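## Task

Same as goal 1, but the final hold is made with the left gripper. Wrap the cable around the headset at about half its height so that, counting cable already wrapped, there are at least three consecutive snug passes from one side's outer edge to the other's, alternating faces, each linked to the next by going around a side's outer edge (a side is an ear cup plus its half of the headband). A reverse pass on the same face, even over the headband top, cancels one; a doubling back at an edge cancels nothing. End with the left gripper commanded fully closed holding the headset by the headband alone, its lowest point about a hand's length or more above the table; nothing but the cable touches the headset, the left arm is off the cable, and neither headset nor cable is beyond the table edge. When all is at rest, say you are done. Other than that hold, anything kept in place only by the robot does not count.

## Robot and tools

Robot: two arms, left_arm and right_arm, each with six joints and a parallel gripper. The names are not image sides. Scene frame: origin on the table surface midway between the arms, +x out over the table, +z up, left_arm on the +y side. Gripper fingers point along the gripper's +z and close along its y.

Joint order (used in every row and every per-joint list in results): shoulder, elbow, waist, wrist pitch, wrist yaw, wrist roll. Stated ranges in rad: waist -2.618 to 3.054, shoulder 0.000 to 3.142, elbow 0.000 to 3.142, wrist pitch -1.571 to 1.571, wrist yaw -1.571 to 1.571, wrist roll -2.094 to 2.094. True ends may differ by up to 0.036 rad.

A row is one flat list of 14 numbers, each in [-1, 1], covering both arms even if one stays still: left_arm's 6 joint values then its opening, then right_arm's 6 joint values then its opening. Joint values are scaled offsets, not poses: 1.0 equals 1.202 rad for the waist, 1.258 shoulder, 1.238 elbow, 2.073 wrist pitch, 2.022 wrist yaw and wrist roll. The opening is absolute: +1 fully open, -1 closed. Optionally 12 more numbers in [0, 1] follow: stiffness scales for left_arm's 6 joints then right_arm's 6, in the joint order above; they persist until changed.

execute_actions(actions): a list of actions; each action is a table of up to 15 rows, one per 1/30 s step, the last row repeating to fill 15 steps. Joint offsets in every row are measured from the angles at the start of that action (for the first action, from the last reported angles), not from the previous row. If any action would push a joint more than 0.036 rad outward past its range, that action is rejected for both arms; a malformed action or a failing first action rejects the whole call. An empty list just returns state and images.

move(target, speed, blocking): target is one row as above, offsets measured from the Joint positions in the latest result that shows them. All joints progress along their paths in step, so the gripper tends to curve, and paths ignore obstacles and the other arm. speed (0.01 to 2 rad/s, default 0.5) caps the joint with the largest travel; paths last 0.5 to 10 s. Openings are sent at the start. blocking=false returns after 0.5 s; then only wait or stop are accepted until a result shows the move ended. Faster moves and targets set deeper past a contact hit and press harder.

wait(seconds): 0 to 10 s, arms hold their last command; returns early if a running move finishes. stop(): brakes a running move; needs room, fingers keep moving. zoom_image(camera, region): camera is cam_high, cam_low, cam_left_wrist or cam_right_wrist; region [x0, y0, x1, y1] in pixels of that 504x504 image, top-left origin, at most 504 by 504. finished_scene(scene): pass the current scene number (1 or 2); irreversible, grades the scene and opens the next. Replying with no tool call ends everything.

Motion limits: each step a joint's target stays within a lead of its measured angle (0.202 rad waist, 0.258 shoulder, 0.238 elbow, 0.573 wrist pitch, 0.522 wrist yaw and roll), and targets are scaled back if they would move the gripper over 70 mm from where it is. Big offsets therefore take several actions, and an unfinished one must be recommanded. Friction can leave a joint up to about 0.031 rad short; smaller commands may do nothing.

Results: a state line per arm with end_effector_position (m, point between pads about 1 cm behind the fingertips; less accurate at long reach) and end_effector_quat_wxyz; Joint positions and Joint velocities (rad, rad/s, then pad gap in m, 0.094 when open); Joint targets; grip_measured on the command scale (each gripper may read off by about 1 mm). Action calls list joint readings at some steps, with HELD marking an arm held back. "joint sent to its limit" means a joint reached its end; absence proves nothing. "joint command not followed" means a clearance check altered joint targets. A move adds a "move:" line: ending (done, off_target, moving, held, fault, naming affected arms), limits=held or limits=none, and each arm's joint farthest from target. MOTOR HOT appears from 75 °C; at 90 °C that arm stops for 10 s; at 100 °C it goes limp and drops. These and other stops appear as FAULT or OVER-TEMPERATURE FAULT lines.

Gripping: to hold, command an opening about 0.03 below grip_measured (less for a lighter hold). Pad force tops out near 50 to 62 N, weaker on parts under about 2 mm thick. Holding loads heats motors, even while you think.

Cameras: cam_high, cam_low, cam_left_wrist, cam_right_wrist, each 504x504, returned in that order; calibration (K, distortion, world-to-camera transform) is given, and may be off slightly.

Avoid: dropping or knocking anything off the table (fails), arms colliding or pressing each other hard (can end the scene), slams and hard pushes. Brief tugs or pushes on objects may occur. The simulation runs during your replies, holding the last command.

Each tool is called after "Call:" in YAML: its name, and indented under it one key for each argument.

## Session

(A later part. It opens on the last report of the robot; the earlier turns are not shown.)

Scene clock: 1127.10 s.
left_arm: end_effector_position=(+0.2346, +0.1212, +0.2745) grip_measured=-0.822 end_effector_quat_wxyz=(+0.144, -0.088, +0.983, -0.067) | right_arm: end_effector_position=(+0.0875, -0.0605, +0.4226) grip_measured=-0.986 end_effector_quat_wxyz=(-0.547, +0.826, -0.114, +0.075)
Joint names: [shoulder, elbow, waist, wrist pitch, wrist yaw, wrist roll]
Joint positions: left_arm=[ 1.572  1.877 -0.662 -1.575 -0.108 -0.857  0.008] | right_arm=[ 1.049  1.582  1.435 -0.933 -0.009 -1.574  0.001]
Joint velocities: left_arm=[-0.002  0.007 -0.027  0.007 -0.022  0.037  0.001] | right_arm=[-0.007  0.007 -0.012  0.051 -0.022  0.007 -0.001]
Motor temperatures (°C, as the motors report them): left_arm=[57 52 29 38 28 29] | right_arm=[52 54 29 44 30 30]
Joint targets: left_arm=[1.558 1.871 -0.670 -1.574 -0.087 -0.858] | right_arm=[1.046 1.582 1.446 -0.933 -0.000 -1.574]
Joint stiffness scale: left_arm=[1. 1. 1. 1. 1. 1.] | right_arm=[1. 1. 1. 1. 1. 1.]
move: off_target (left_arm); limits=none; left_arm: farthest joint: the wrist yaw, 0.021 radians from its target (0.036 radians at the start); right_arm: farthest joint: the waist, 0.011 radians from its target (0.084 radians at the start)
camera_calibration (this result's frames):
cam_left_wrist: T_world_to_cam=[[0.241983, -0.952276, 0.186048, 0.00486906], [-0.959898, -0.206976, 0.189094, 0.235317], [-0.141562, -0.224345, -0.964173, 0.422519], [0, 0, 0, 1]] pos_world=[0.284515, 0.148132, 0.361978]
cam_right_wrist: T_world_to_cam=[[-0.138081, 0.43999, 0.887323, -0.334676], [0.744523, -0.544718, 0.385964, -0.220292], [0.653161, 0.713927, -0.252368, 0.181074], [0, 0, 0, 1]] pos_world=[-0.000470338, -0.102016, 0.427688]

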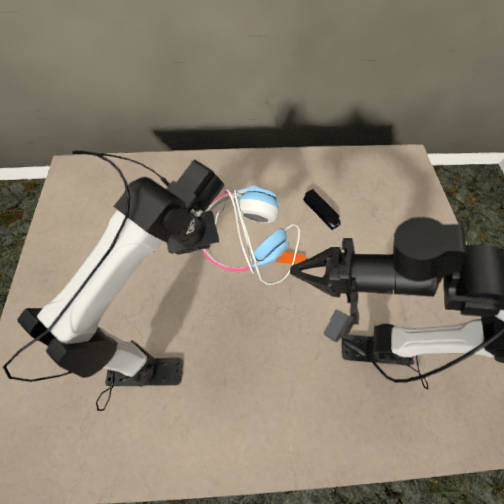

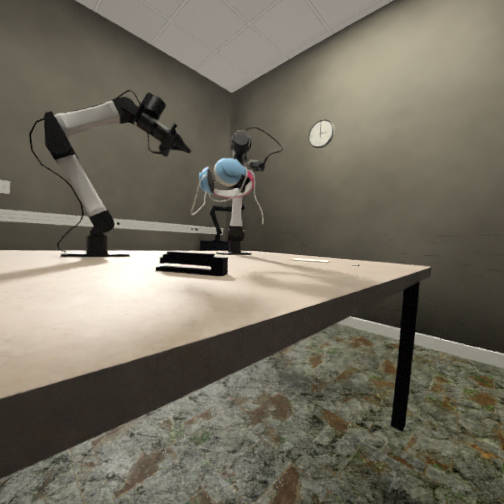

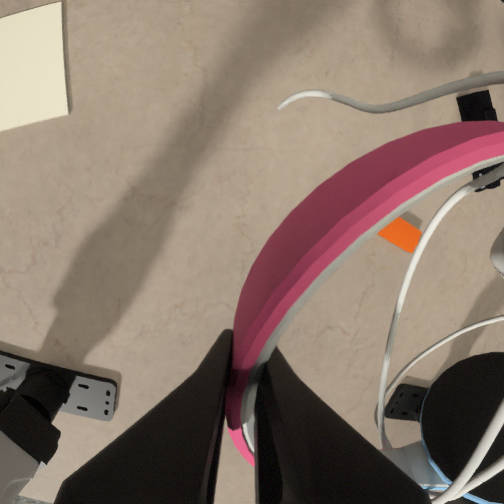

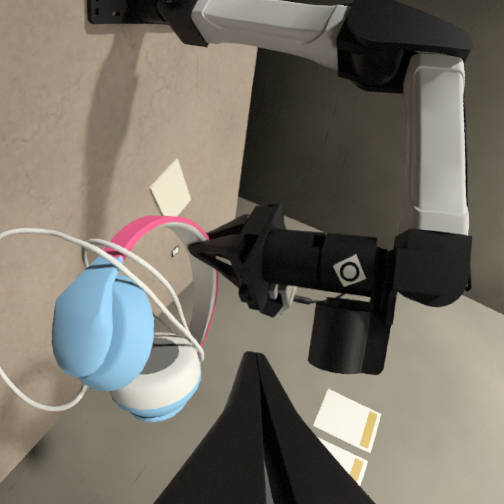

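Call:
move:
  target: [-0.011, -0.005, -0.007, 0, 0.01, 0, -1, -0.681, -0.935, -0.241, 0.199, 0.004, 0.782, 0.2]
  speed: 1.0

Call:
move:
  target: [-0.011, 0.25, -0.007, 0, 0.01, 0.727, -1, 0.33, 0.0, 0, 0.2, 0, 0, 0.2]
  speed: 0.7

Call:
zoom_image:
  camera: "cam_high"
  region: [160, 190, 330, 360]

Call:
zoom_image:
  camera: "cam_low"
  region: [150, 120, 290, 260]

Scene clock: 1188.27 s.
left_arm: end_effector_position=(+0.2346, +0.1213, +0.2745) grip_measured=-0.822 end_effector_quat_wxyz=(+0.145, -0.088, +0.983, -0.067) | right_arm: end_effector_position=(+0.1228, -0.1572, +0.2070) grip_measured=+0.197 end_effector_quat_wxyz=(+0.514, -0.392, +0.707, +0.287)
Joint names: [shoulder, elbow, waist, wrist pitch, wrist yaw, wrist roll]
Joint positions: left_arm=[ 1.572  1.877 -0.662 -1.575 -0.109 -0.857  0.008] | right_arm=[ 0.209  0.439  1.157 -0.541 -0.008  0.     0.056]
Joint velocities: left_arm=[-0.012  0.002  0.012  0.051  0.007  0.022 -0.001] | right_arm=[-0.007 -0.002  0.007 -0.037  0.022 -0.022 -0.001]
Motor temperatures (°C, as the motors report them): left_arm=[56 51 29 38 28 29] | right_arm=[42 53 28 49 30 30]
Joint targets: left_arm=[1.558 1.871 -0.670 -1.575 -0.088 -0.858] | right_arm=[0.193 0.424 1.146 -0.521 -0.001 0.007]
Joint stiffness scale: left_arm=[1. 1. 1. 1. 1. 1.] | right_arm=[1. 1. 1. 1. 1. 1.]
move: off_target (left_arm, right_arm); limits=none; left_arm: farthest joint: the wrist yaw, 0.021 radians from its target (0.020 radians at the start); right_arm: farthest joint: the wrist pitch, 0.021 radians from its target (0.413 radians at the start)
camera_calibration (this result's frames):
cam_left_wrist: T_world_to_cam=[[0.242047, -0.952301, 0.185839, 0.00495243], [-0.959919, -0.207137, 0.188812, 0.235467], [-0.141312, -0.224092, -0.964269, 0.422479], [0, 0, 0, 1]] pos_world=[0.284532, 0.148164, 0.362004]
cam_right_wrist: T_world_to_cam=[[0.868044, -0.437321, 0.235052, -0.222486], [-0.170793, -0.707561, -0.685702, 0.0926575], [0.466186, 0.555074, -0.688886, 0.261036], [0, 0, 0, 1]] pos_world=[0.0872621, -0.176631, 0.295655]

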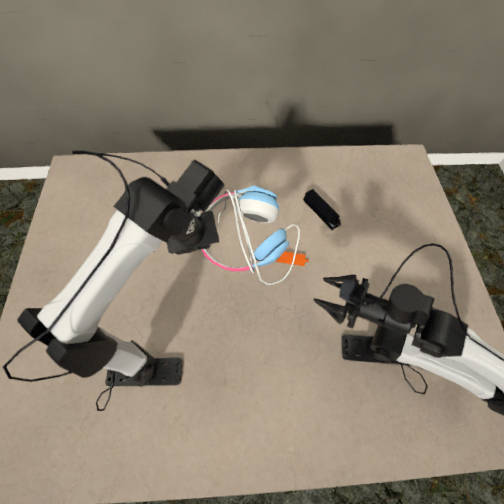

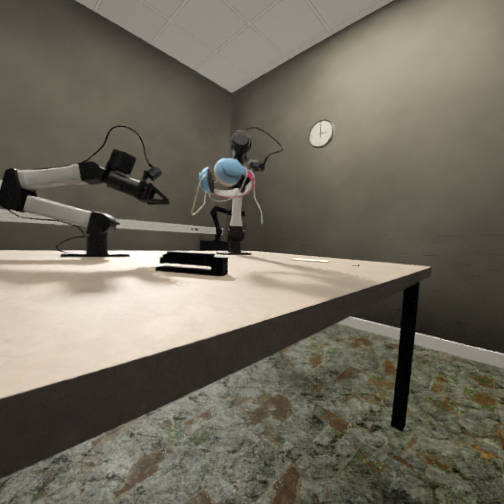

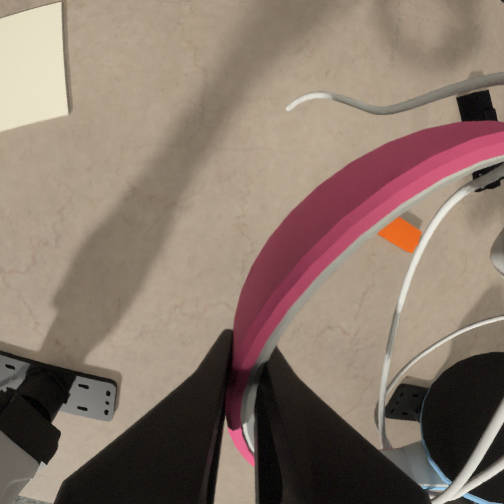

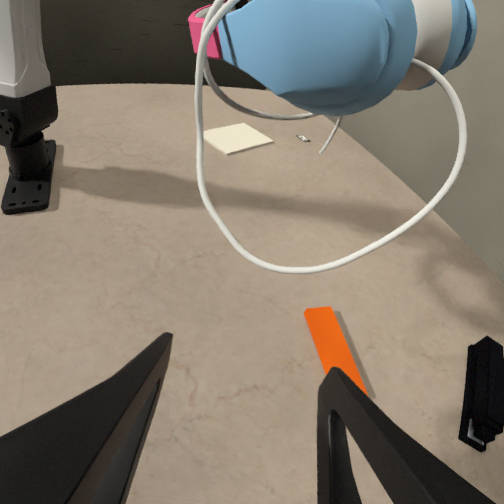

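Scene clock: 1191.23 s.
left_arm: end_effector_position=(+0.2481, +0.1104, +0.3596) grip_measured=-0.822 end_effector_quat_wxyz=(+0.290, +0.570, +0.767, +0.041) | right_arm: end_effector_position=(+0.1592, -0.0996, +0.2049) grip_measured=+0.197 end_effector_quat_wxyz=(+0.511, -0.393, +0.709, +0.286)
Joint names: [shoulder, elbow, waist, wrist pitch, wrist yaw, wrist roll]
Joint positions: left_arm=[ 1.572  2.161 -0.662 -1.575 -0.111  0.616  0.008] | right_arm=[ 0.611  0.439  1.157 -0.147 -0.008  0.     0.056]
Joint velocities: left_arm=[-0.007 -0.007 -0.002 -0.007 -0.022 -0.051  0.001] | right_arm=[-0.017  0.002 -0.002  0.022  0.007 -0.066 -0.   ]
Motor temperatures (°C, as the motors report them): left_arm=[56 52 29 38 28 29] | right_arm=[42 53 28 49 30 30]
Joint targets: left_arm=[1.558 2.187 -0.670 -1.575 -0.088 0.613] | right_arm=[0.624 0.439 1.157 -0.127 -0.008 0.000]
Joint stiffness scale: left_arm=[1. 1. 1. 1. 1. 1.] | right_arm=[1. 1. 1. 1. 1. 1.]
move: off_target (left_arm, right_arm); limits=none; left_arm: farthest joint: the elbow, 0.025 radians from its target (0.310 radians at the start); right_arm: farthest joint: the wrist pitch, 0.021 radians from its target (0.415 radians at the start)
camera_calibration (this result's frames):
cam_left_wrist: T_world_to_cam=[[-0.831755, -0.430145, -0.350939, 0.377306], [-0.451337, 0.89204, -0.0236635, 0.0589299], [0.32323, 0.13871, -0.936099, 0.33859], [0, 0, 0, 1]] pos_world=[0.230981, 0.0627627, 0.45076]
cam_right_wrist: T_world_to_cam=[[0.868952, -0.435883, 0.234367, -0.22823], [-0.173437, -0.711748, -0.680686, 0.137141], [0.46351, 0.550836, -0.694074, 0.211722], [0, 0, 0, 1]] pos_world=[0.123971, -0.118495, 0.29379]

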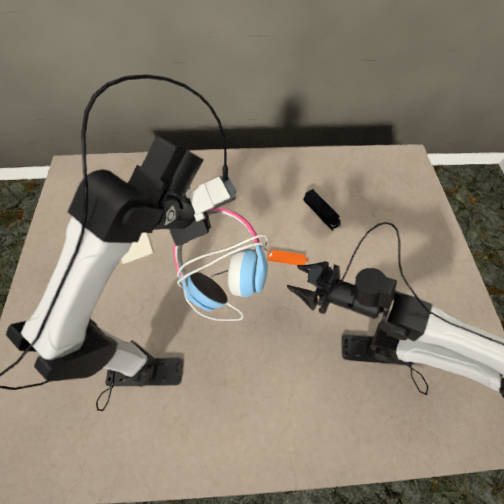

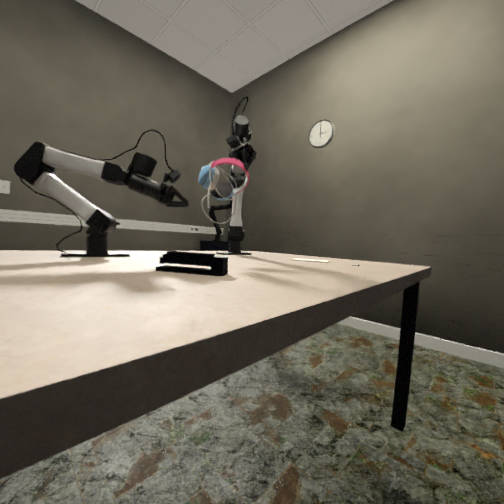

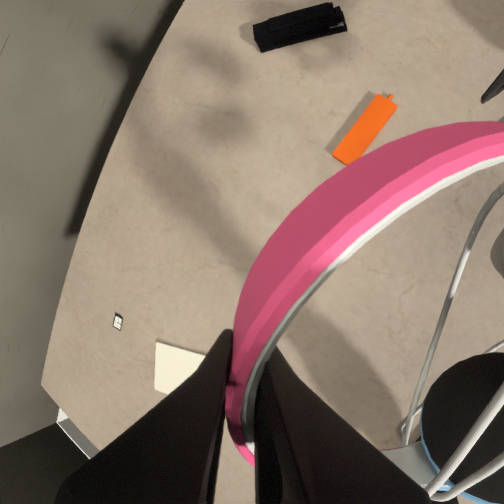

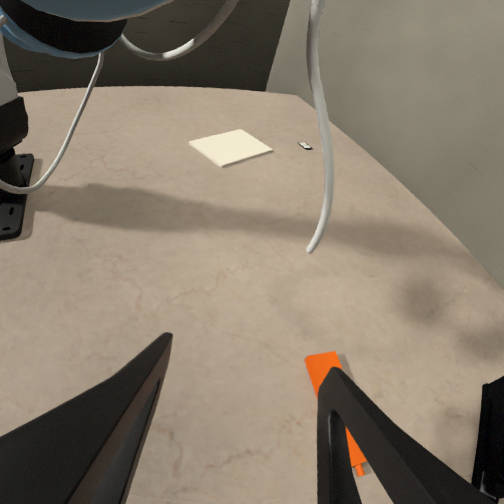

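Region (160, 190, 330, 360) of cam_high's 504x504 image, scaled by 2.965, with more detail than that image has.

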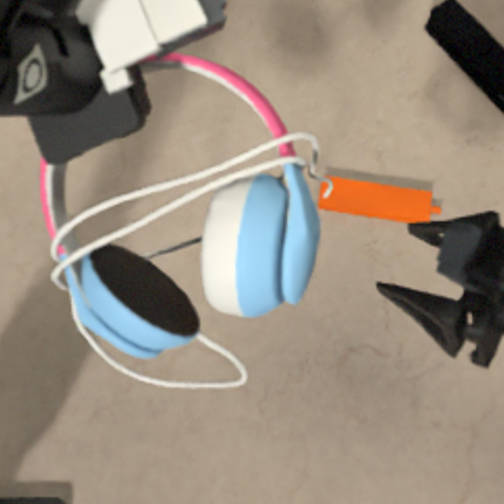

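Region (150, 120, 290, 260) of cam_low's 504x504 image, scaled by 3.600, with more detail than that image has.

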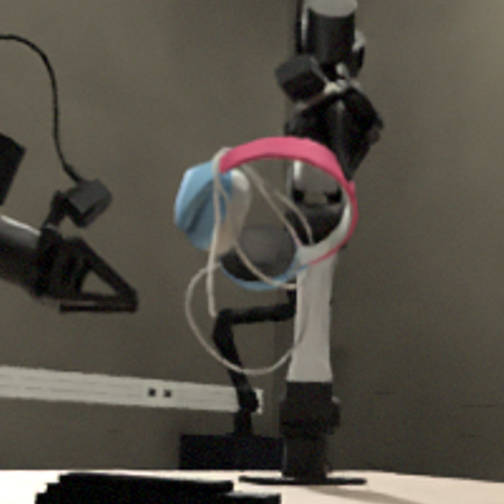

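Call:
move:
  target: [-0.011, 0.02, -0.007, 0, 0.011, 0, -1, 0.421, 0.1, -0.052, 0.266, 0.004, 0.202, 0.2]
  speed: 0.5

Call:
zoom_image:
  camera: "cam_high"
  region: [200, 200, 330, 330]

Call:
zoom_image:
  camera: "cam_low"
  region: [150, 120, 290, 260]

Scene clock: 1229.93 s.
left_arm: end_effector_position=(+0.2481, +0.1104, +0.3596) grip_measured=-0.822 end_effector_quat_wxyz=(+0.290, +0.572, +0.766, +0.042) | right_arm: end_effector_position=(+0.2274, -0.0291, +0.2171) grip_measured=+0.197 end_effector_quat_wxyz=(+0.490, -0.214, +0.745, +0.399)
Joint names: [shoulder, elbow, waist, wrist pitch, wrist yaw, wrist roll]
Joint positions: left_arm=[ 1.572  2.161 -0.662 -1.575 -0.111  0.619  0.008] | right_arm=[ 1.129  0.543  1.105  0.383 -0.008  0.403  0.056]
Joint velocities: left_arm=[-0.007 -0.012 -0.002 -0.051  0.037 -0.051 -0.   ] | right_arm=[ 0.002 -0.017  0.002 -0.037 -0.007 -0.022  0.   ]
Motor temperatures (°C, as the motors report them): left_arm=[55 54 29 41 28 29] | right_arm=[40 56 28 53 30 30]
Joint targets: left_arm=[1.558 2.186 -0.670 -1.575 -0.089 0.616] | right_arm=[1.140 0.563 1.094 0.404 0.000 0.409]
Joint stiffness scale: left_arm=[1. 1. 1. 1. 1. 1.] | right_arm=[1. 1. 1. 1. 1. 1.]
move: off_target (left_arm, right_arm); limits=none; left_arm: farthest joint: the elbow, 0.024 radians from its target (0.024 radians at the start); right_arm: farthest joint: the wrist pitch, 0.021 radians from its target (0.552 radians at the start)
camera_calibration (this result's frames):
cam_left_wrist: T_world_to_cam=[[-0.832651, -0.427184, -0.352429, 0.377737], [-0.448778, 0.893358, -0.0225674, 0.0577551], [0.324486, 0.139371, -0.935567, 0.338014], [0, 0, 0, 1]] pos_world=[0.230761, 0.0626576, 0.450663]
cam_right_wrist: T_world_to_cam=[[0.800337, -0.581121, -0.147512, -0.1653], [-0.457566, -0.43304, -0.776602, 0.300949], [0.387421, 0.689039, -0.612479, 0.153341], [0, 0, 0, 1]] pos_world=[0.210592, -0.0713942, 0.303252]

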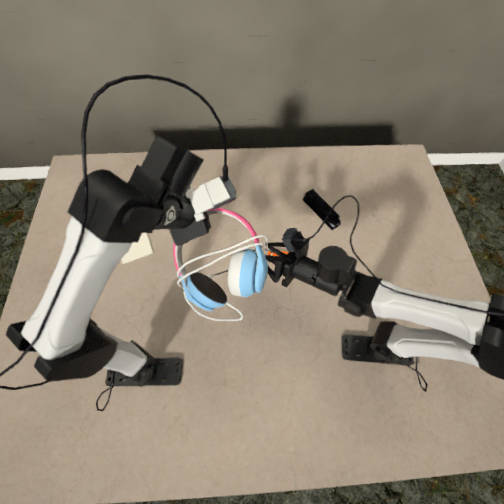

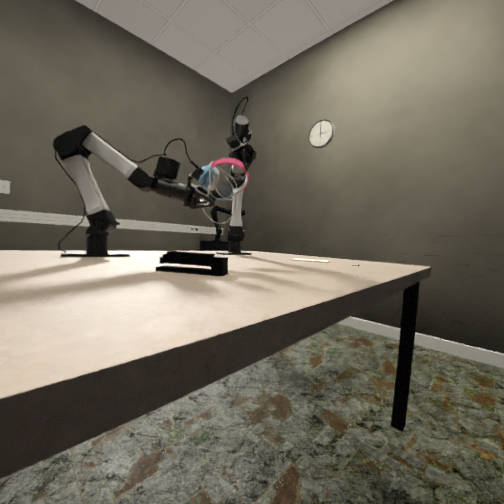

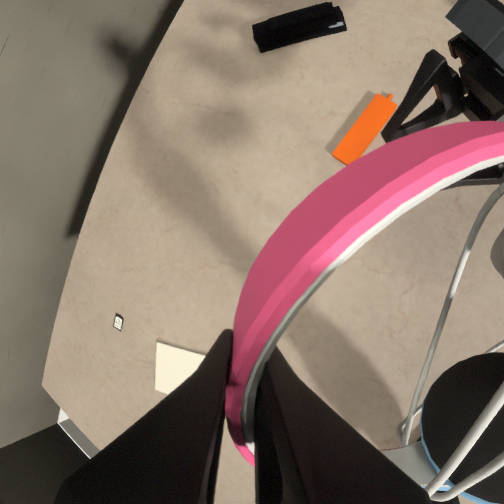

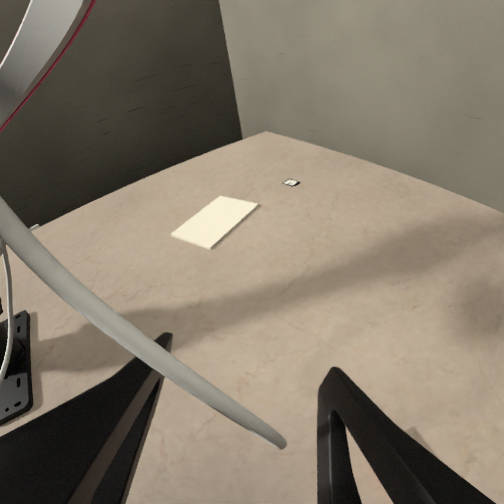

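Region (200, 200, 330, 330) of cam_high's 504x504 image, scaled by 3.877, with more detail than that image has.

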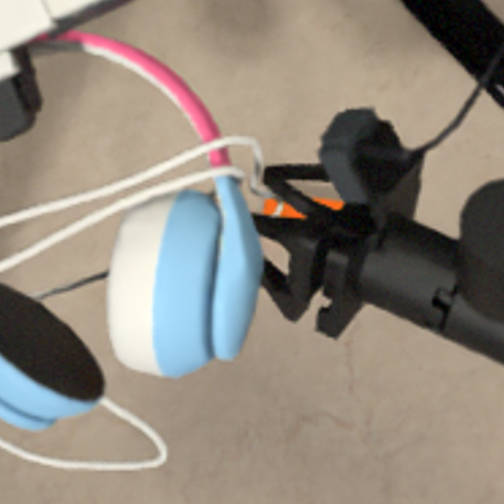

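Region (150, 120, 290, 260) of cam_low's 504x504 image, scaled by 3.600, with more detail than that image has.

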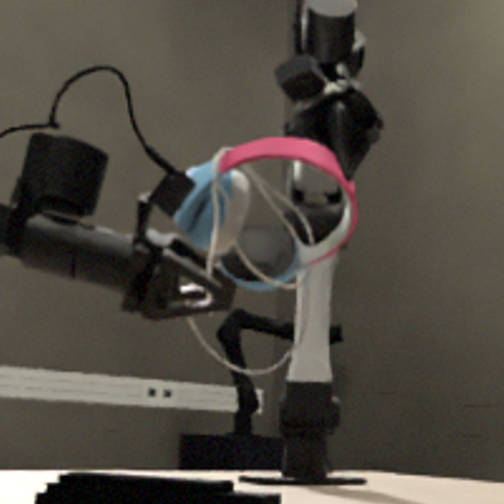

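Call:
execute_actions:
  actions:
    - [[-0.011, 0.02, -0.007, 0, 0.011, 0, -1, 0.009, 0.016, -0.008, 0.01, 0.004, 0.003, -0.972]]

Call:
zoom_image:
  camera: "cam_low"
  region: [150, 120, 290, 260]

Scene clock: 1242.37 s.
left_arm: end_effector_position=(+0.2481, +0.1104, +0.3596) grip_measured=-0.822 end_effector_quat_wxyz=(+0.290, +0.573, +0.766, +0.042) | right_arm: end_effector_position=(+0.2274, -0.0291, +0.2174) grip_measured=-0.952 end_effector_quat_wxyz=(+0.490, -0.214, +0.745, +0.400)
Joint names: [shoulder, elbow, waist, wrist pitch, wrist yaw, wrist roll]
Joint positions: left_arm=[ 1.572  2.161 -0.662 -1.575 -0.111  0.622  0.008] | right_arm=[ 1.129  0.543  1.105  0.385 -0.008  0.404  0.002]
Joint velocities: left_arm=[ 0.007 -0.017 -0.017 -0.051 -0.022 -0.007  0.   ] | right_arm=[ 0.022 -0.007 -0.007  0.007 -0.051 -0.037 -0.   ]
Motor temperatures (°C, as the motors report them): left_arm=[55 55 29 41 28 29] | right_arm=[40 58 28 54 30 30]
Joint targets: left_arm=[1.558 2.186 -0.670 -1.575 -0.089 0.619] | right_arm=[1.140 0.563 1.095 0.404 0.000 0.409]
Joint stiffness scale: left_arm=[1. 1. 1. 1. 1. 1.] | right_arm=[1. 1. 1. 1. 1. 1.]
Step readings (joint positions):
0: left_arm=[1.572 2.161 -0.662 -1.575 -0.111 0.619] | right_arm=[1.129 0.543 1.105 0.384 -0.008 0.404]
1: left_arm=[1.572 2.161 -0.662 -1.575 -0.111 0.619] | right_arm=[1.129 0.543 1.105 0.384 -0.008 0.404]
2: left_arm=[1.572 2.161 -0.662 -1.575 -0.111 0.620] | right_arm=[1.129 0.543 1.105 0.384 -0.008 0.404]
4: left_arm=[1.572 2.161 -0.662 -1.575 -0.111 0.621] | right_arm=[1.129 0.543 1.105 0.384 -0.008 0.404]
8: left_arm=[1.572 2.161 -0.662 -1.575 -0.111 0.622] | right_arm=[1.129 0.543 1.105 0.385 -0.008 0.404]
15: Joint positions above
camera_calibration (this result's frames):
cam_left_wrist: T_world_to_cam=[[-0.833439, -0.424548, -0.353749, 0.378116], [-0.4465, 0.894523, -0.0215893, 0.0567098], [0.325602, 0.139956, -0.935091, 0.337501], [0, 0, 0, 1]] pos_world=[0.230566, 0.0625649, 0.450577]
cam_right_wrist: T_world_to_cam=[[0.800344, -0.581013, -0.147896, -0.165174], [-0.457324, -0.432113, -0.77726, 0.301313], [0.38769, 0.689712, -0.61155, 0.153222], [0, 0, 0, 1]] pos_world=[0.210591, -0.0714456, 0.303473]

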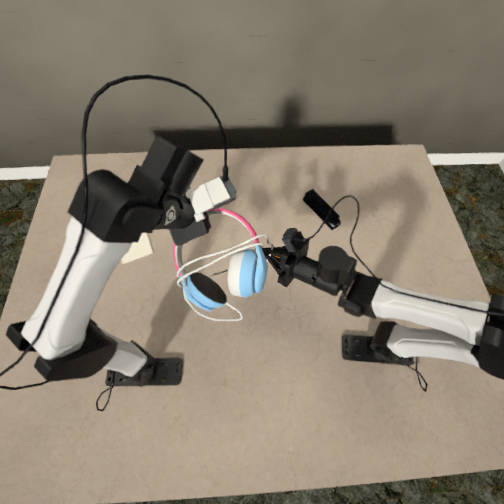

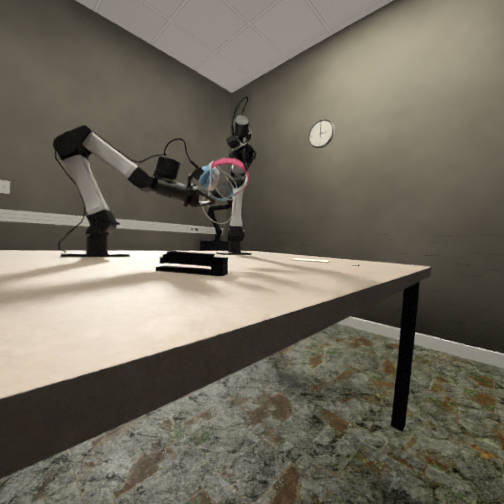

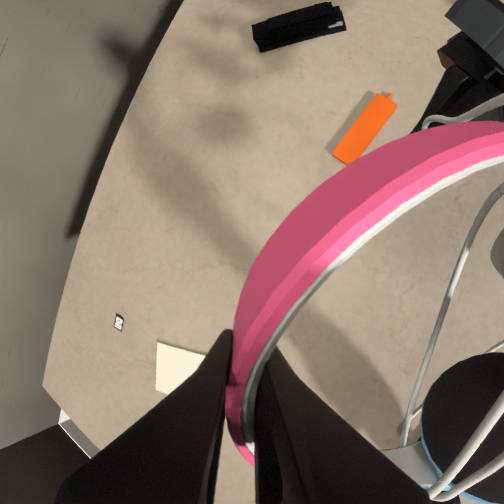

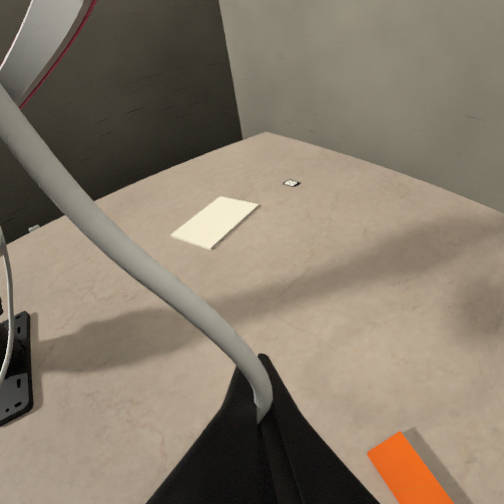

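Region (150, 120, 290, 260) of cam_low's 504x504 image, scaled by 3.600, with more detail than that image has.

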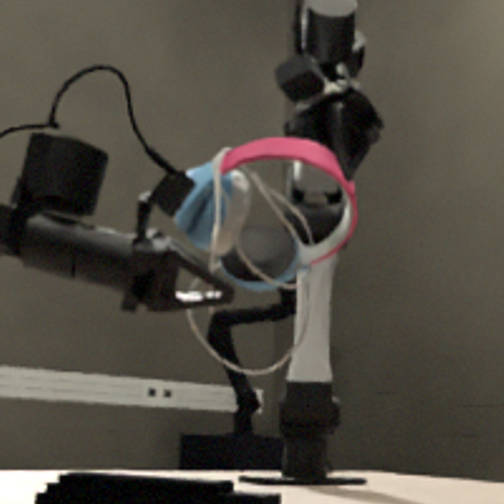

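Call:
move:
  target: [-0.011, 0.02, -0.007, 0, 0.011, -0.002, -1, -0.129, -0.233, -0.022, 0.069, 0.004, 0.003, -0.972]
  speed: 0.2

Call:
zoom_image:
  camera: "cam_high"
  region: [160, 190, 310, 340]

Call:
zoom_image:
  camera: "cam_low"
  region: [170, 140, 270, 240]

Scene clock: 1254.17 s.
left_arm: end_effector_position=(+0.2485, +0.1110, +0.3597) grip_measured=-0.822 end_effector_quat_wxyz=(+0.290, +0.573, +0.765, +0.045) | right_arm: end_effector_position=(+0.2056, -0.0685, +0.1768) grip_measured=-0.952 end_effector_quat_wxyz=(+0.500, -0.206, +0.739, +0.402)
Joint names: [shoulder, elbow, waist, wrist pitch, wrist yaw, wrist roll]
Joint positions: left_arm=[ 1.572  2.161 -0.662 -1.575 -0.114  0.625  0.008] | right_arm=[ 0.98   0.277  1.09   0.525 -0.008  0.404  0.002]
Joint velocities: left_arm=[-0.007 -0.007  0.017 -0.007  0.037 -0.007 -0.001] | right_arm=[ 0.012  0.007 -0.012 -0.007 -0.051 -0.051  0.   ]
Motor temperatures (°C, as the motors report them): left_arm=[54 55 29 42 28 29] | right_arm=[41 58 28 54 30 30]
Joint targets: left_arm=[1.558 2.186 -0.670 -1.575 -0.088 0.618] | right_arm=[0.967 0.255 1.078 0.528 0.000 0.410]
Joint stiffness scale: left_arm=[1. 1. 1. 1. 1. 1.] | right_arm=[1. 1. 1. 1. 1. 1.]
move: off_target (left_arm, right_arm); limits=none; left_arm: farthest joint: the wrist yaw, 0.026 radians from its target (0.022 radians at the start); right_arm: farthest joint: the elbow, 0.022 radians from its target (0.288 radians at the start)
camera_calibration (this result's frames):
cam_left_wrist: T_world_to_cam=[[-0.832602, -0.422797, -0.357795, 0.379736], [-0.446069, 0.89479, -0.019331, 0.0554639], [0.328324, 0.143506, -0.9336, 0.335753], [0, 0, 0, 1]] pos_world=[0.230674, 0.0627399, 0.450398]
cam_right_wrist: T_world_to_cam=[[0.793966, -0.589632, -0.148162, -0.175853], [-0.452259, -0.409953, -0.792086, 0.245925], [0.406299, 0.695897, -0.592156, 0.157191], [0, 0, 0, 1]] pos_world=[0.186977, -0.11226, 0.26182]

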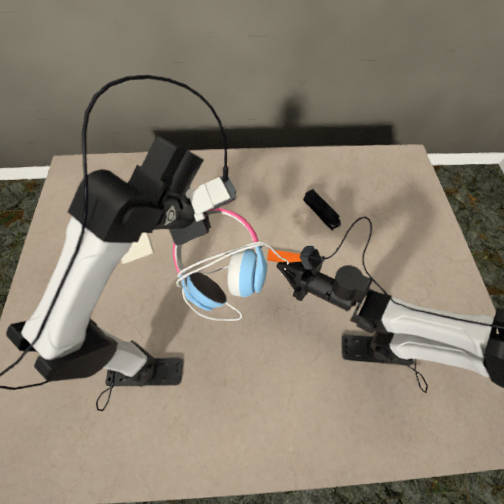

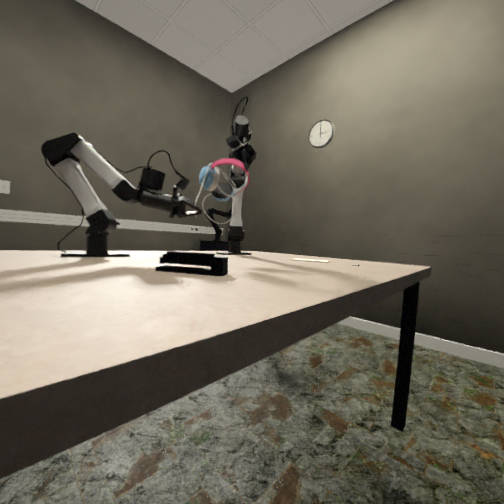

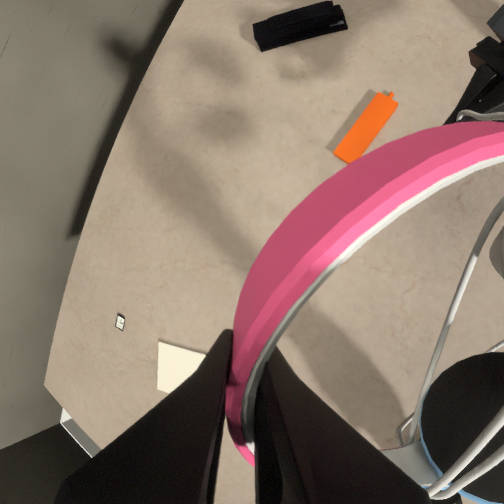

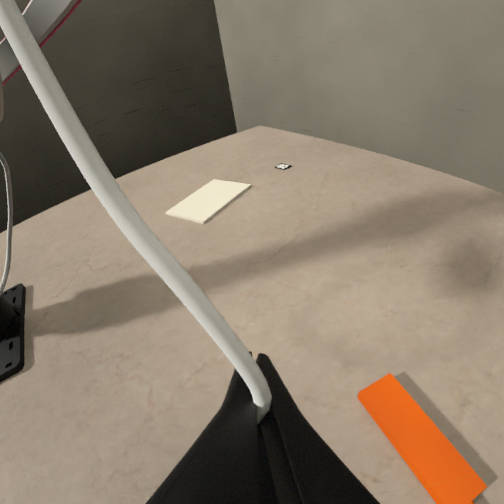

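Region (160, 190, 310, 340) of cam_high's 504x504 image, scaled by 3.360, with more detail than that image has.

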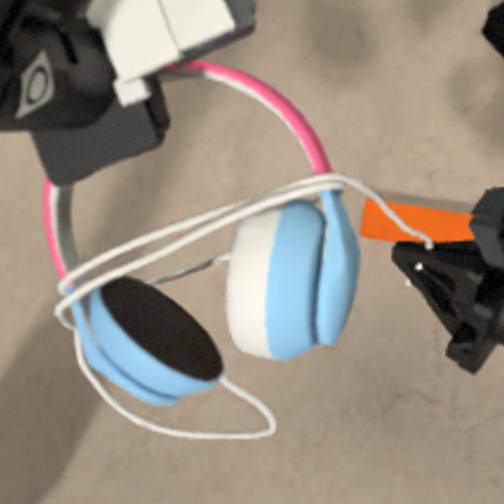

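Region (170, 140, 270, 240) of cam_low's 504x504 image, scaled by 5.040, with more detail than that image has.

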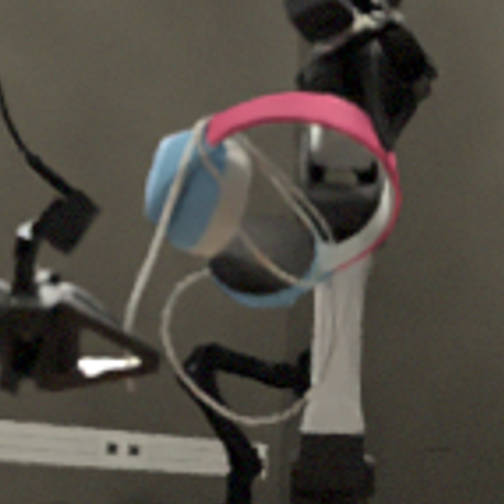

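Call:
move:
  target: [-0.011, 0.02, -0.007, 0, 0.013, -0.003, -1, -0.025, -0.023, -0.018, -0.097, 0.004, 0.003, -0.972]
  speed: 0.15

Call:
zoom_image:
  camera: "cam_high"
  region: [160, 190, 310, 340]

Call:
zoom_image:
  camera: "cam_low"
  region: [170, 140, 270, 240]

Scene clock: 1266.80 s.
left_arm: end_effector_position=(+0.2491, +0.1118, +0.3598) grip_measured=-0.822 end_effector_quat_wxyz=(+0.290, +0.575, +0.764, +0.048) | right_arm: end_effector_position=(+0.2026, -0.0766, +0.1537) grip_measured=-0.952 end_effector_quat_wxyz=(+0.469, -0.212, +0.771, +0.375)
Joint names: [shoulder, elbow, waist, wrist pitch, wrist yaw, wrist roll]
Joint positions: left_arm=[ 1.572  2.161 -0.662 -1.575 -0.12   0.63   0.008] | right_arm=[ 0.956  0.277  1.083  0.398 -0.008  0.404  0.002]
Joint velocities: left_arm=[-0.007  0.002  0.007 -0.022 -0.007 -0.007 -0.   ] | right_arm=[-0.017 -0.007 -0.007 -0.007 -0.081 -0.051 -0.001]
Motor temperatures (°C, as the motors report them): left_arm=[54 55 29 42 28 29] | right_arm=[41 57 28 53 30 30]
Joint targets: left_arm=[1.558 2.186 -0.670 -1.575 -0.088 0.619] | right_arm=[0.948 0.249 1.069 0.324 0.000 0.410]
Joint stiffness scale: left_arm=[1. 1. 1. 1. 1. 1.] | right_arm=[1. 1. 1. 1. 1. 1.]
move: off_target (left_arm, right_arm); limits=none; left_arm: farthest joint: the wrist yaw, 0.032 radians from its target (0.027 radians at the start); right_arm: farthest joint: the wrist pitch, 0.074 radians from its target (0.201 radians at the start)
camera_calibration (this result's frames):
cam_left_wrist: T_world_to_cam=[[-0.831521, -0.419474, -0.364161, 0.382235], [-0.444867, 0.895459, -0.0156681, 0.0533242], [0.332664, 0.148975, -0.931204, 0.332985], [0, 0, 0, 1]] pos_world=[0.230787, 0.0629816, 0.450108]
cam_right_wrist: T_world_to_cam=[[0.780542, -0.607714, -0.146415, -0.180667], [-0.502258, -0.470262, -0.725666, 0.218232], [0.372144, 0.639951, -0.672288, 0.165365], [0, 0, 0, 1]] pos_world=[0.189087, -0.112993, 0.243084]

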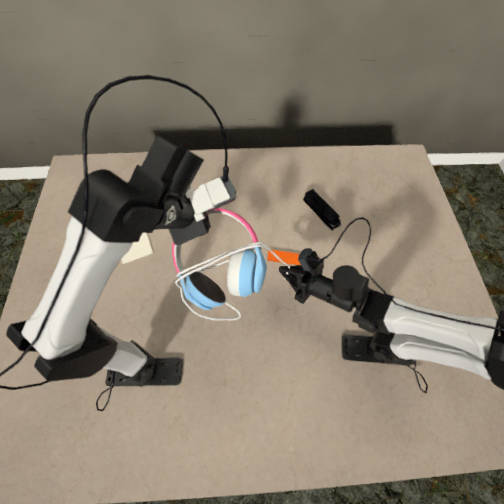

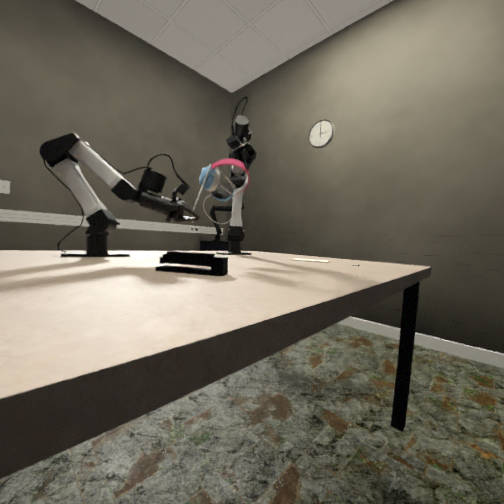

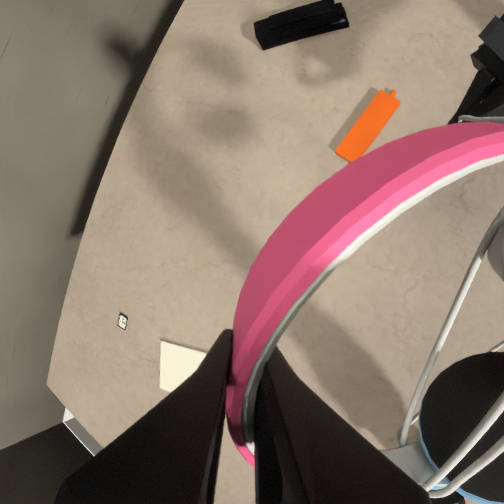

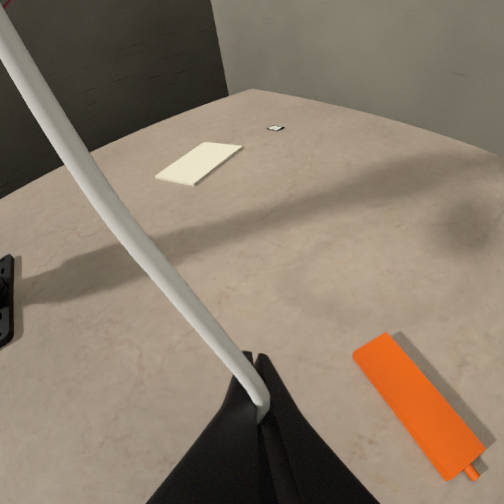

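Region (160, 190, 310, 340) of cam_high's 504x504 image, scaled by 3.360, with more detail than that image has.

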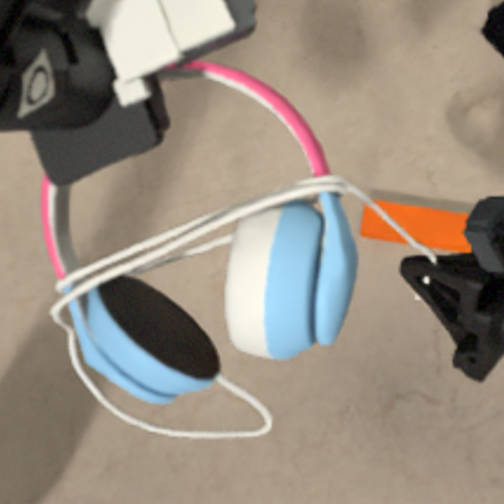

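Region (170, 140, 270, 240) of cam_low's 504x504 image, scaled by 5.040, with more detail than that image has.

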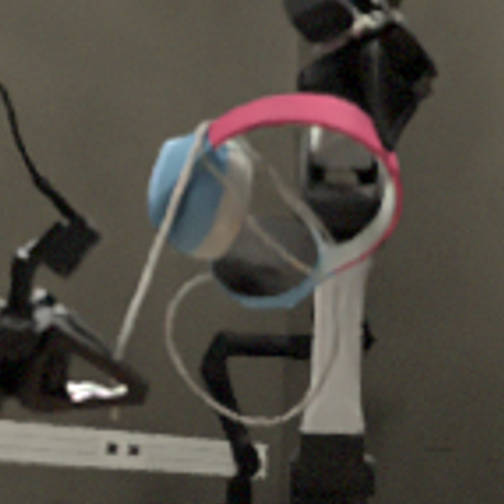

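Call:
execute_actions:
  actions:
    - [[-0.011, 0.02, -0.007, 0, 0.013, -0.004, -1, 0, 0, 0, -0.02, 0.004, 0.003, -0.972], [-0.011, 0.02, -0.007, 0, 0.013, -0.004, -1, 0, 0, 0, -0.015, 0.004, 0.003, -0.972], [-0.011, 0.02, -0.007, 0, 0.013, -0.004, -1, 0, 0, 0, -0.01, 0.004, 0.003, -0.972], [-0.011, 0.02, -0.007, 0, 0.013, -0.004, -1, 0, 0, 0, -0.005, 0.004, 0.003, -0.972], [-0.011, 0.02, -0.007, 0, 0.013, -0.004, -1, 0, 0, 0, 0, 0.004, 0.003, -0.972], [-0.011, 0.02, -0.007, 0, 0.013, -0.004, -1, 0, 0, 0, 0, 0.004, 0.003, -0.972], [-0.011, 0.02, -0.007, 0, 0.013, -0.004, -1, 0, 0, 0, 0, 0.004, 0.003, -0.9], [-0.011, 0.02, -0.007, 0, 0.013, -0.004, -1, 0, 0, 0, 0, 0.004, 0.003, -0.8], [-0.011, 0.02, -0.007, 0, 0.013, -0.004, -1, 0, 0, 0, 0, 0.004, 0.003, -0.6], [-0.011, 0.02, -0.007, 0, 0.013, -0.004, -1, 0, 0, 0, 0, 0.004, 0.003, -0.3]]

Call:
move:
  target: [-0.011, 0.02, -0.007, 0, 0.013, -0.003, -1, -0.3, 0, -0.1, -0.15, 0, 0, -0.3]
  speed: 0.5

Call:
zoom_image:
  camera: "cam_high"
  region: [160, 190, 310, 340]

Call:
zoom_image:
  camera: "cam_low"
  region: [160, 140, 270, 250]

Scene clock: 1280.30 s.
left_arm: end_effector_position=(+0.2487, +0.1112, +0.3597) grip_measured=-0.822 end_effector_quat_wxyz=(+0.290, +0.576, +0.763, +0.046) | right_arm: end_effector_position=(+0.2030, -0.0762, +0.1556) grip_measured=-0.303 end_effector_quat_wxyz=(+0.472, -0.211, +0.768, +0.377)
Joint names: [shoulder, elbow, waist, wrist pitch, wrist yaw, wrist roll]
Joint positions: left_arm=[ 1.572  2.161 -0.662 -1.575 -0.116  0.632  0.008] | right_arm=[ 0.956  0.277  1.083  0.406 -0.008  0.404  0.033]
Joint velocities: left_arm=[-0.002  0.002 -0.017  0.022  0.007 -0.007 -0.   ] | right_arm=[-0.002 -0.017  0.002  0.051  0.066  0.007  0.002]
Motor temperatures (°C, as the motors report them): left_arm=[54 56 29 42 28 29] | right_arm=[40 55 28 51 30 30]
Joint targets: left_arm=[1.558 2.186 -0.670 -1.575 -0.094 0.622] | right_arm=[0.956 0.277 1.083 0.398 0.000 0.410]
Joint stiffness scale: left_arm=[1. 1. 1. 1. 1. 1.] | right_arm=[1. 1. 1. 1. 1. 1.]
Step readings (joint positions):
0: left_arm=[1.572 2.161 -0.662 -1.575 -0.120 0.630] | right_arm=[0.956 0.277 1.083 0.398 -0.008 0.404]
1: left_arm=[1.572 2.161 -0.662 -1.575 -0.120 0.631] | right_arm=[0.956 0.277 1.083 0.398 -0.008 0.404]
2: left_arm=[1.572 2.161 -0.662 -1.575 -0.120 0.631] | right_arm=[0.956 0.277 1.083 0.398 -0.008 0.404]
4: left_arm=[1.572 2.161 -0.662 -1.575 -0.120 0.632] | right_arm=[0.956 0.277 1.083 0.402 -0.008 0.404]
8: left_arm=[1.572 2.161 -0.662 -1.575 -0.120 0.632] | right_arm=[0.956 0.277 1.083 0.407 -0.008 0.404]
15: Joint positions above
camera_calibration (this result's frames):
cam_left_wrist: T_world_to_cam=[[-0.833432, -0.417609, -0.361931, 0.381136], [-0.442156, 0.896785, -0.0165731, 0.0531281], [0.331496, 0.146218, -0.932057, 0.334036], [0, 0, 0, 1]] pos_world=[0.23041, 0.0626794, 0.450166]
cam_right_wrist: T_world_to_cam=[[0.781028, -0.606868, -0.147332, -0.180268], [-0.499318, -0.465152, -0.730968, 0.22059], [0.37507, 0.644472, -0.666317, 0.165063], [0, 0, 0, 1]] pos_world=[0.189029, -0.11317, 0.244669]

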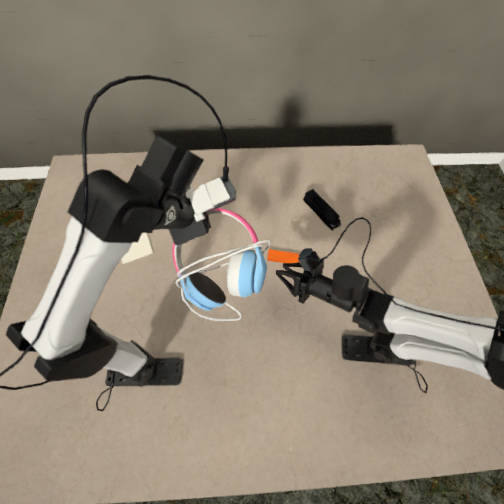

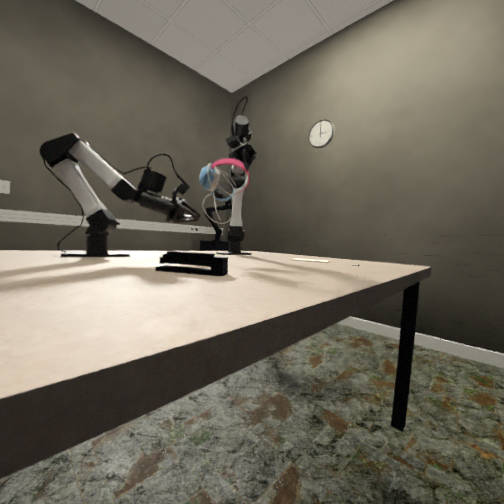

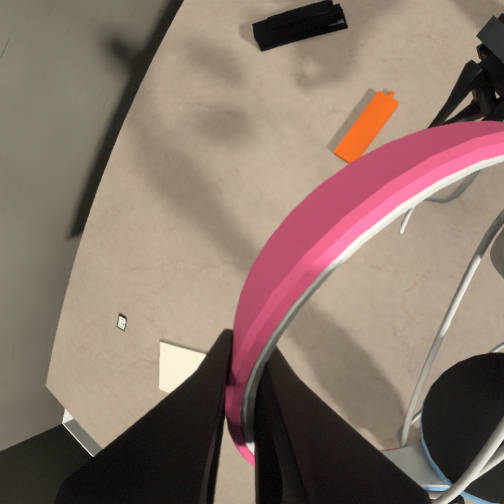

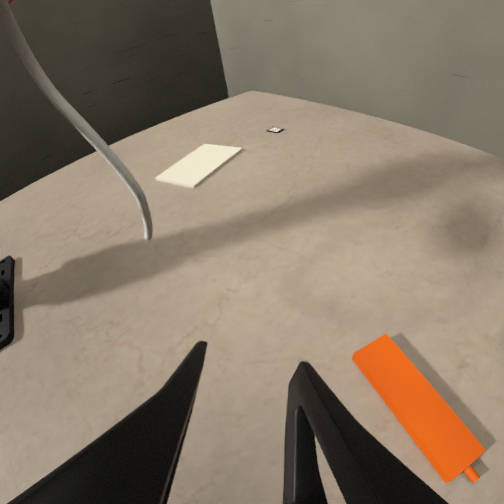

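Scene clock: 1281.80 s.
left_arm: end_effector_position=(+0.2482, +0.1106, +0.3596) grip_measured=-0.822 end_effector_quat_wxyz=(+0.290, +0.577, +0.762, +0.044) | right_arm: end_effector_position=(+0.2042, -0.1284, +0.1915) grip_measured=-0.303 end_effector_quat_wxyz=(+0.513, -0.164, +0.759, +0.366)
Joint names: [shoulder, elbow, waist, wrist pitch, wrist yaw, wrist roll]
Joint positions: left_arm=[ 1.572  2.161 -0.662 -1.575 -0.112  0.634  0.008] | right_arm=[ 0.592  0.277  0.974  0.109 -0.008  0.404  0.033]
Joint velocities: left_arm=[-0.002 -0.012  0.007 -0.051 -0.007 -0.037  0.001] | right_arm=[-0.002  0.002 -0.017  0.037  0.022 -0.022  0.   ]
Motor temperatures (°C, as the motors report them): left_arm=[54 56 29 42 28 29] | right_arm=[40 55 28 51 30 30]
Joint targets: left_arm=[1.558 2.186 -0.670 -1.575 -0.090 0.626] | right_arm=[0.579 0.277 0.963 0.095 -0.008 0.404]
Joint stiffness scale: left_arm=[1. 1. 1. 1. 1. 1.] | right_arm=[1. 1. 1. 1. 1. 1.]
move: off_target (left_arm); limits=none; left_arm: farthest joint: the elbow, 0.024 radians from its target (0.024 radians at the start); right_arm: farthest joint: the shoulder, 0.014 radians from its target (0.377 radians at the start)
camera_calibration (this result's frames):
cam_left_wrist: T_world_to_cam=[[-0.835842, -0.414894, -0.359486, 0.379878], [-0.4385, 0.898561, -0.0174995, 0.0527176], [0.330281, 0.143008, -0.932986, 0.335203], [0, 0, 0, 1]] pos_world=[0.229924, 0.0623025, 0.450223]
cam_right_wrist: T_world_to_cam=[[0.71675, -0.681319, -0.14857, -0.20383], [-0.513032, -0.370911, -0.774095, 0.246315], [0.472299, 0.631054, -0.61539, 0.190849], [0, 0, 0, 1]] pos_world=[0.182325, -0.167949, 0.277835]

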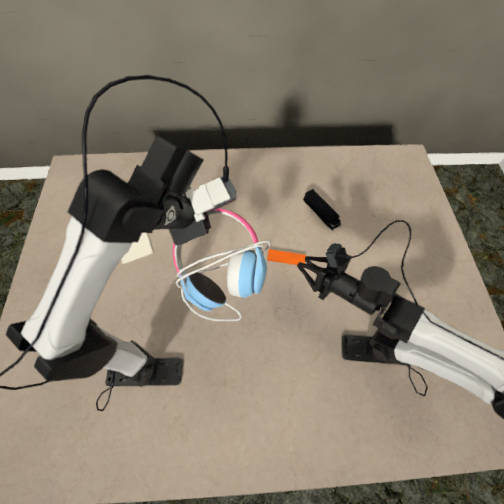

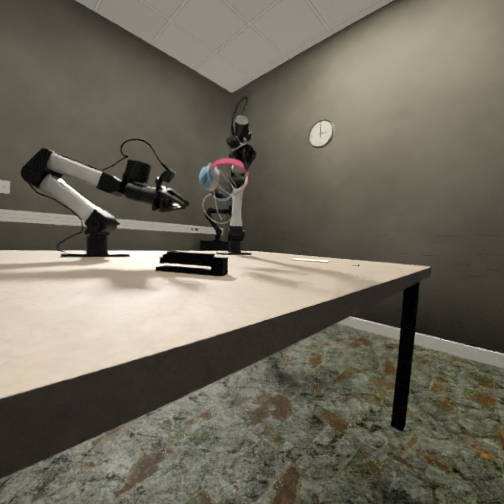

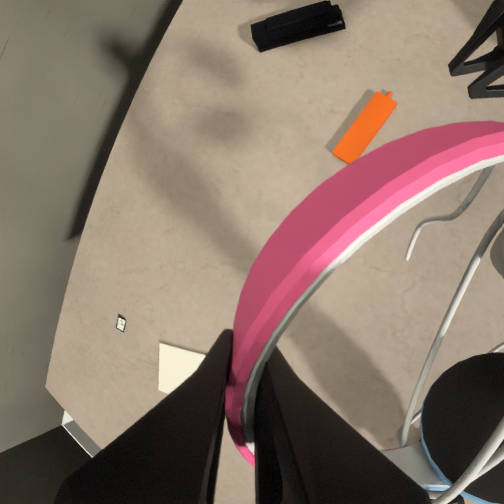

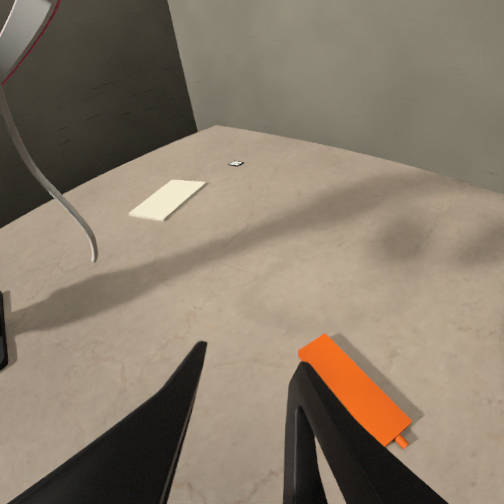

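Region (160, 190, 310, 340) of cam_high's 504x504 image, scaled by 3.360, with more detail than that image has.

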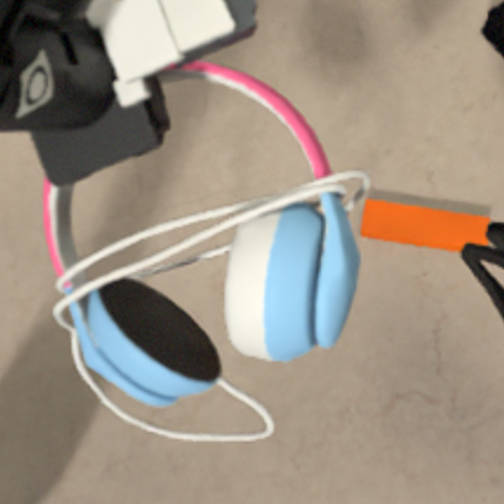

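Region (160, 140, 270, 250) of cam_low's 504x504 image, scaled by 4.582, with more detail than that image has.

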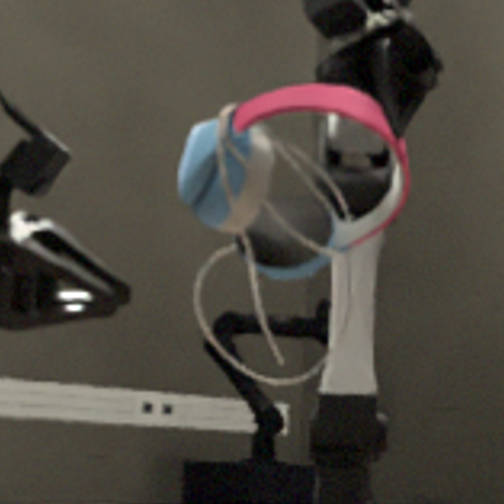

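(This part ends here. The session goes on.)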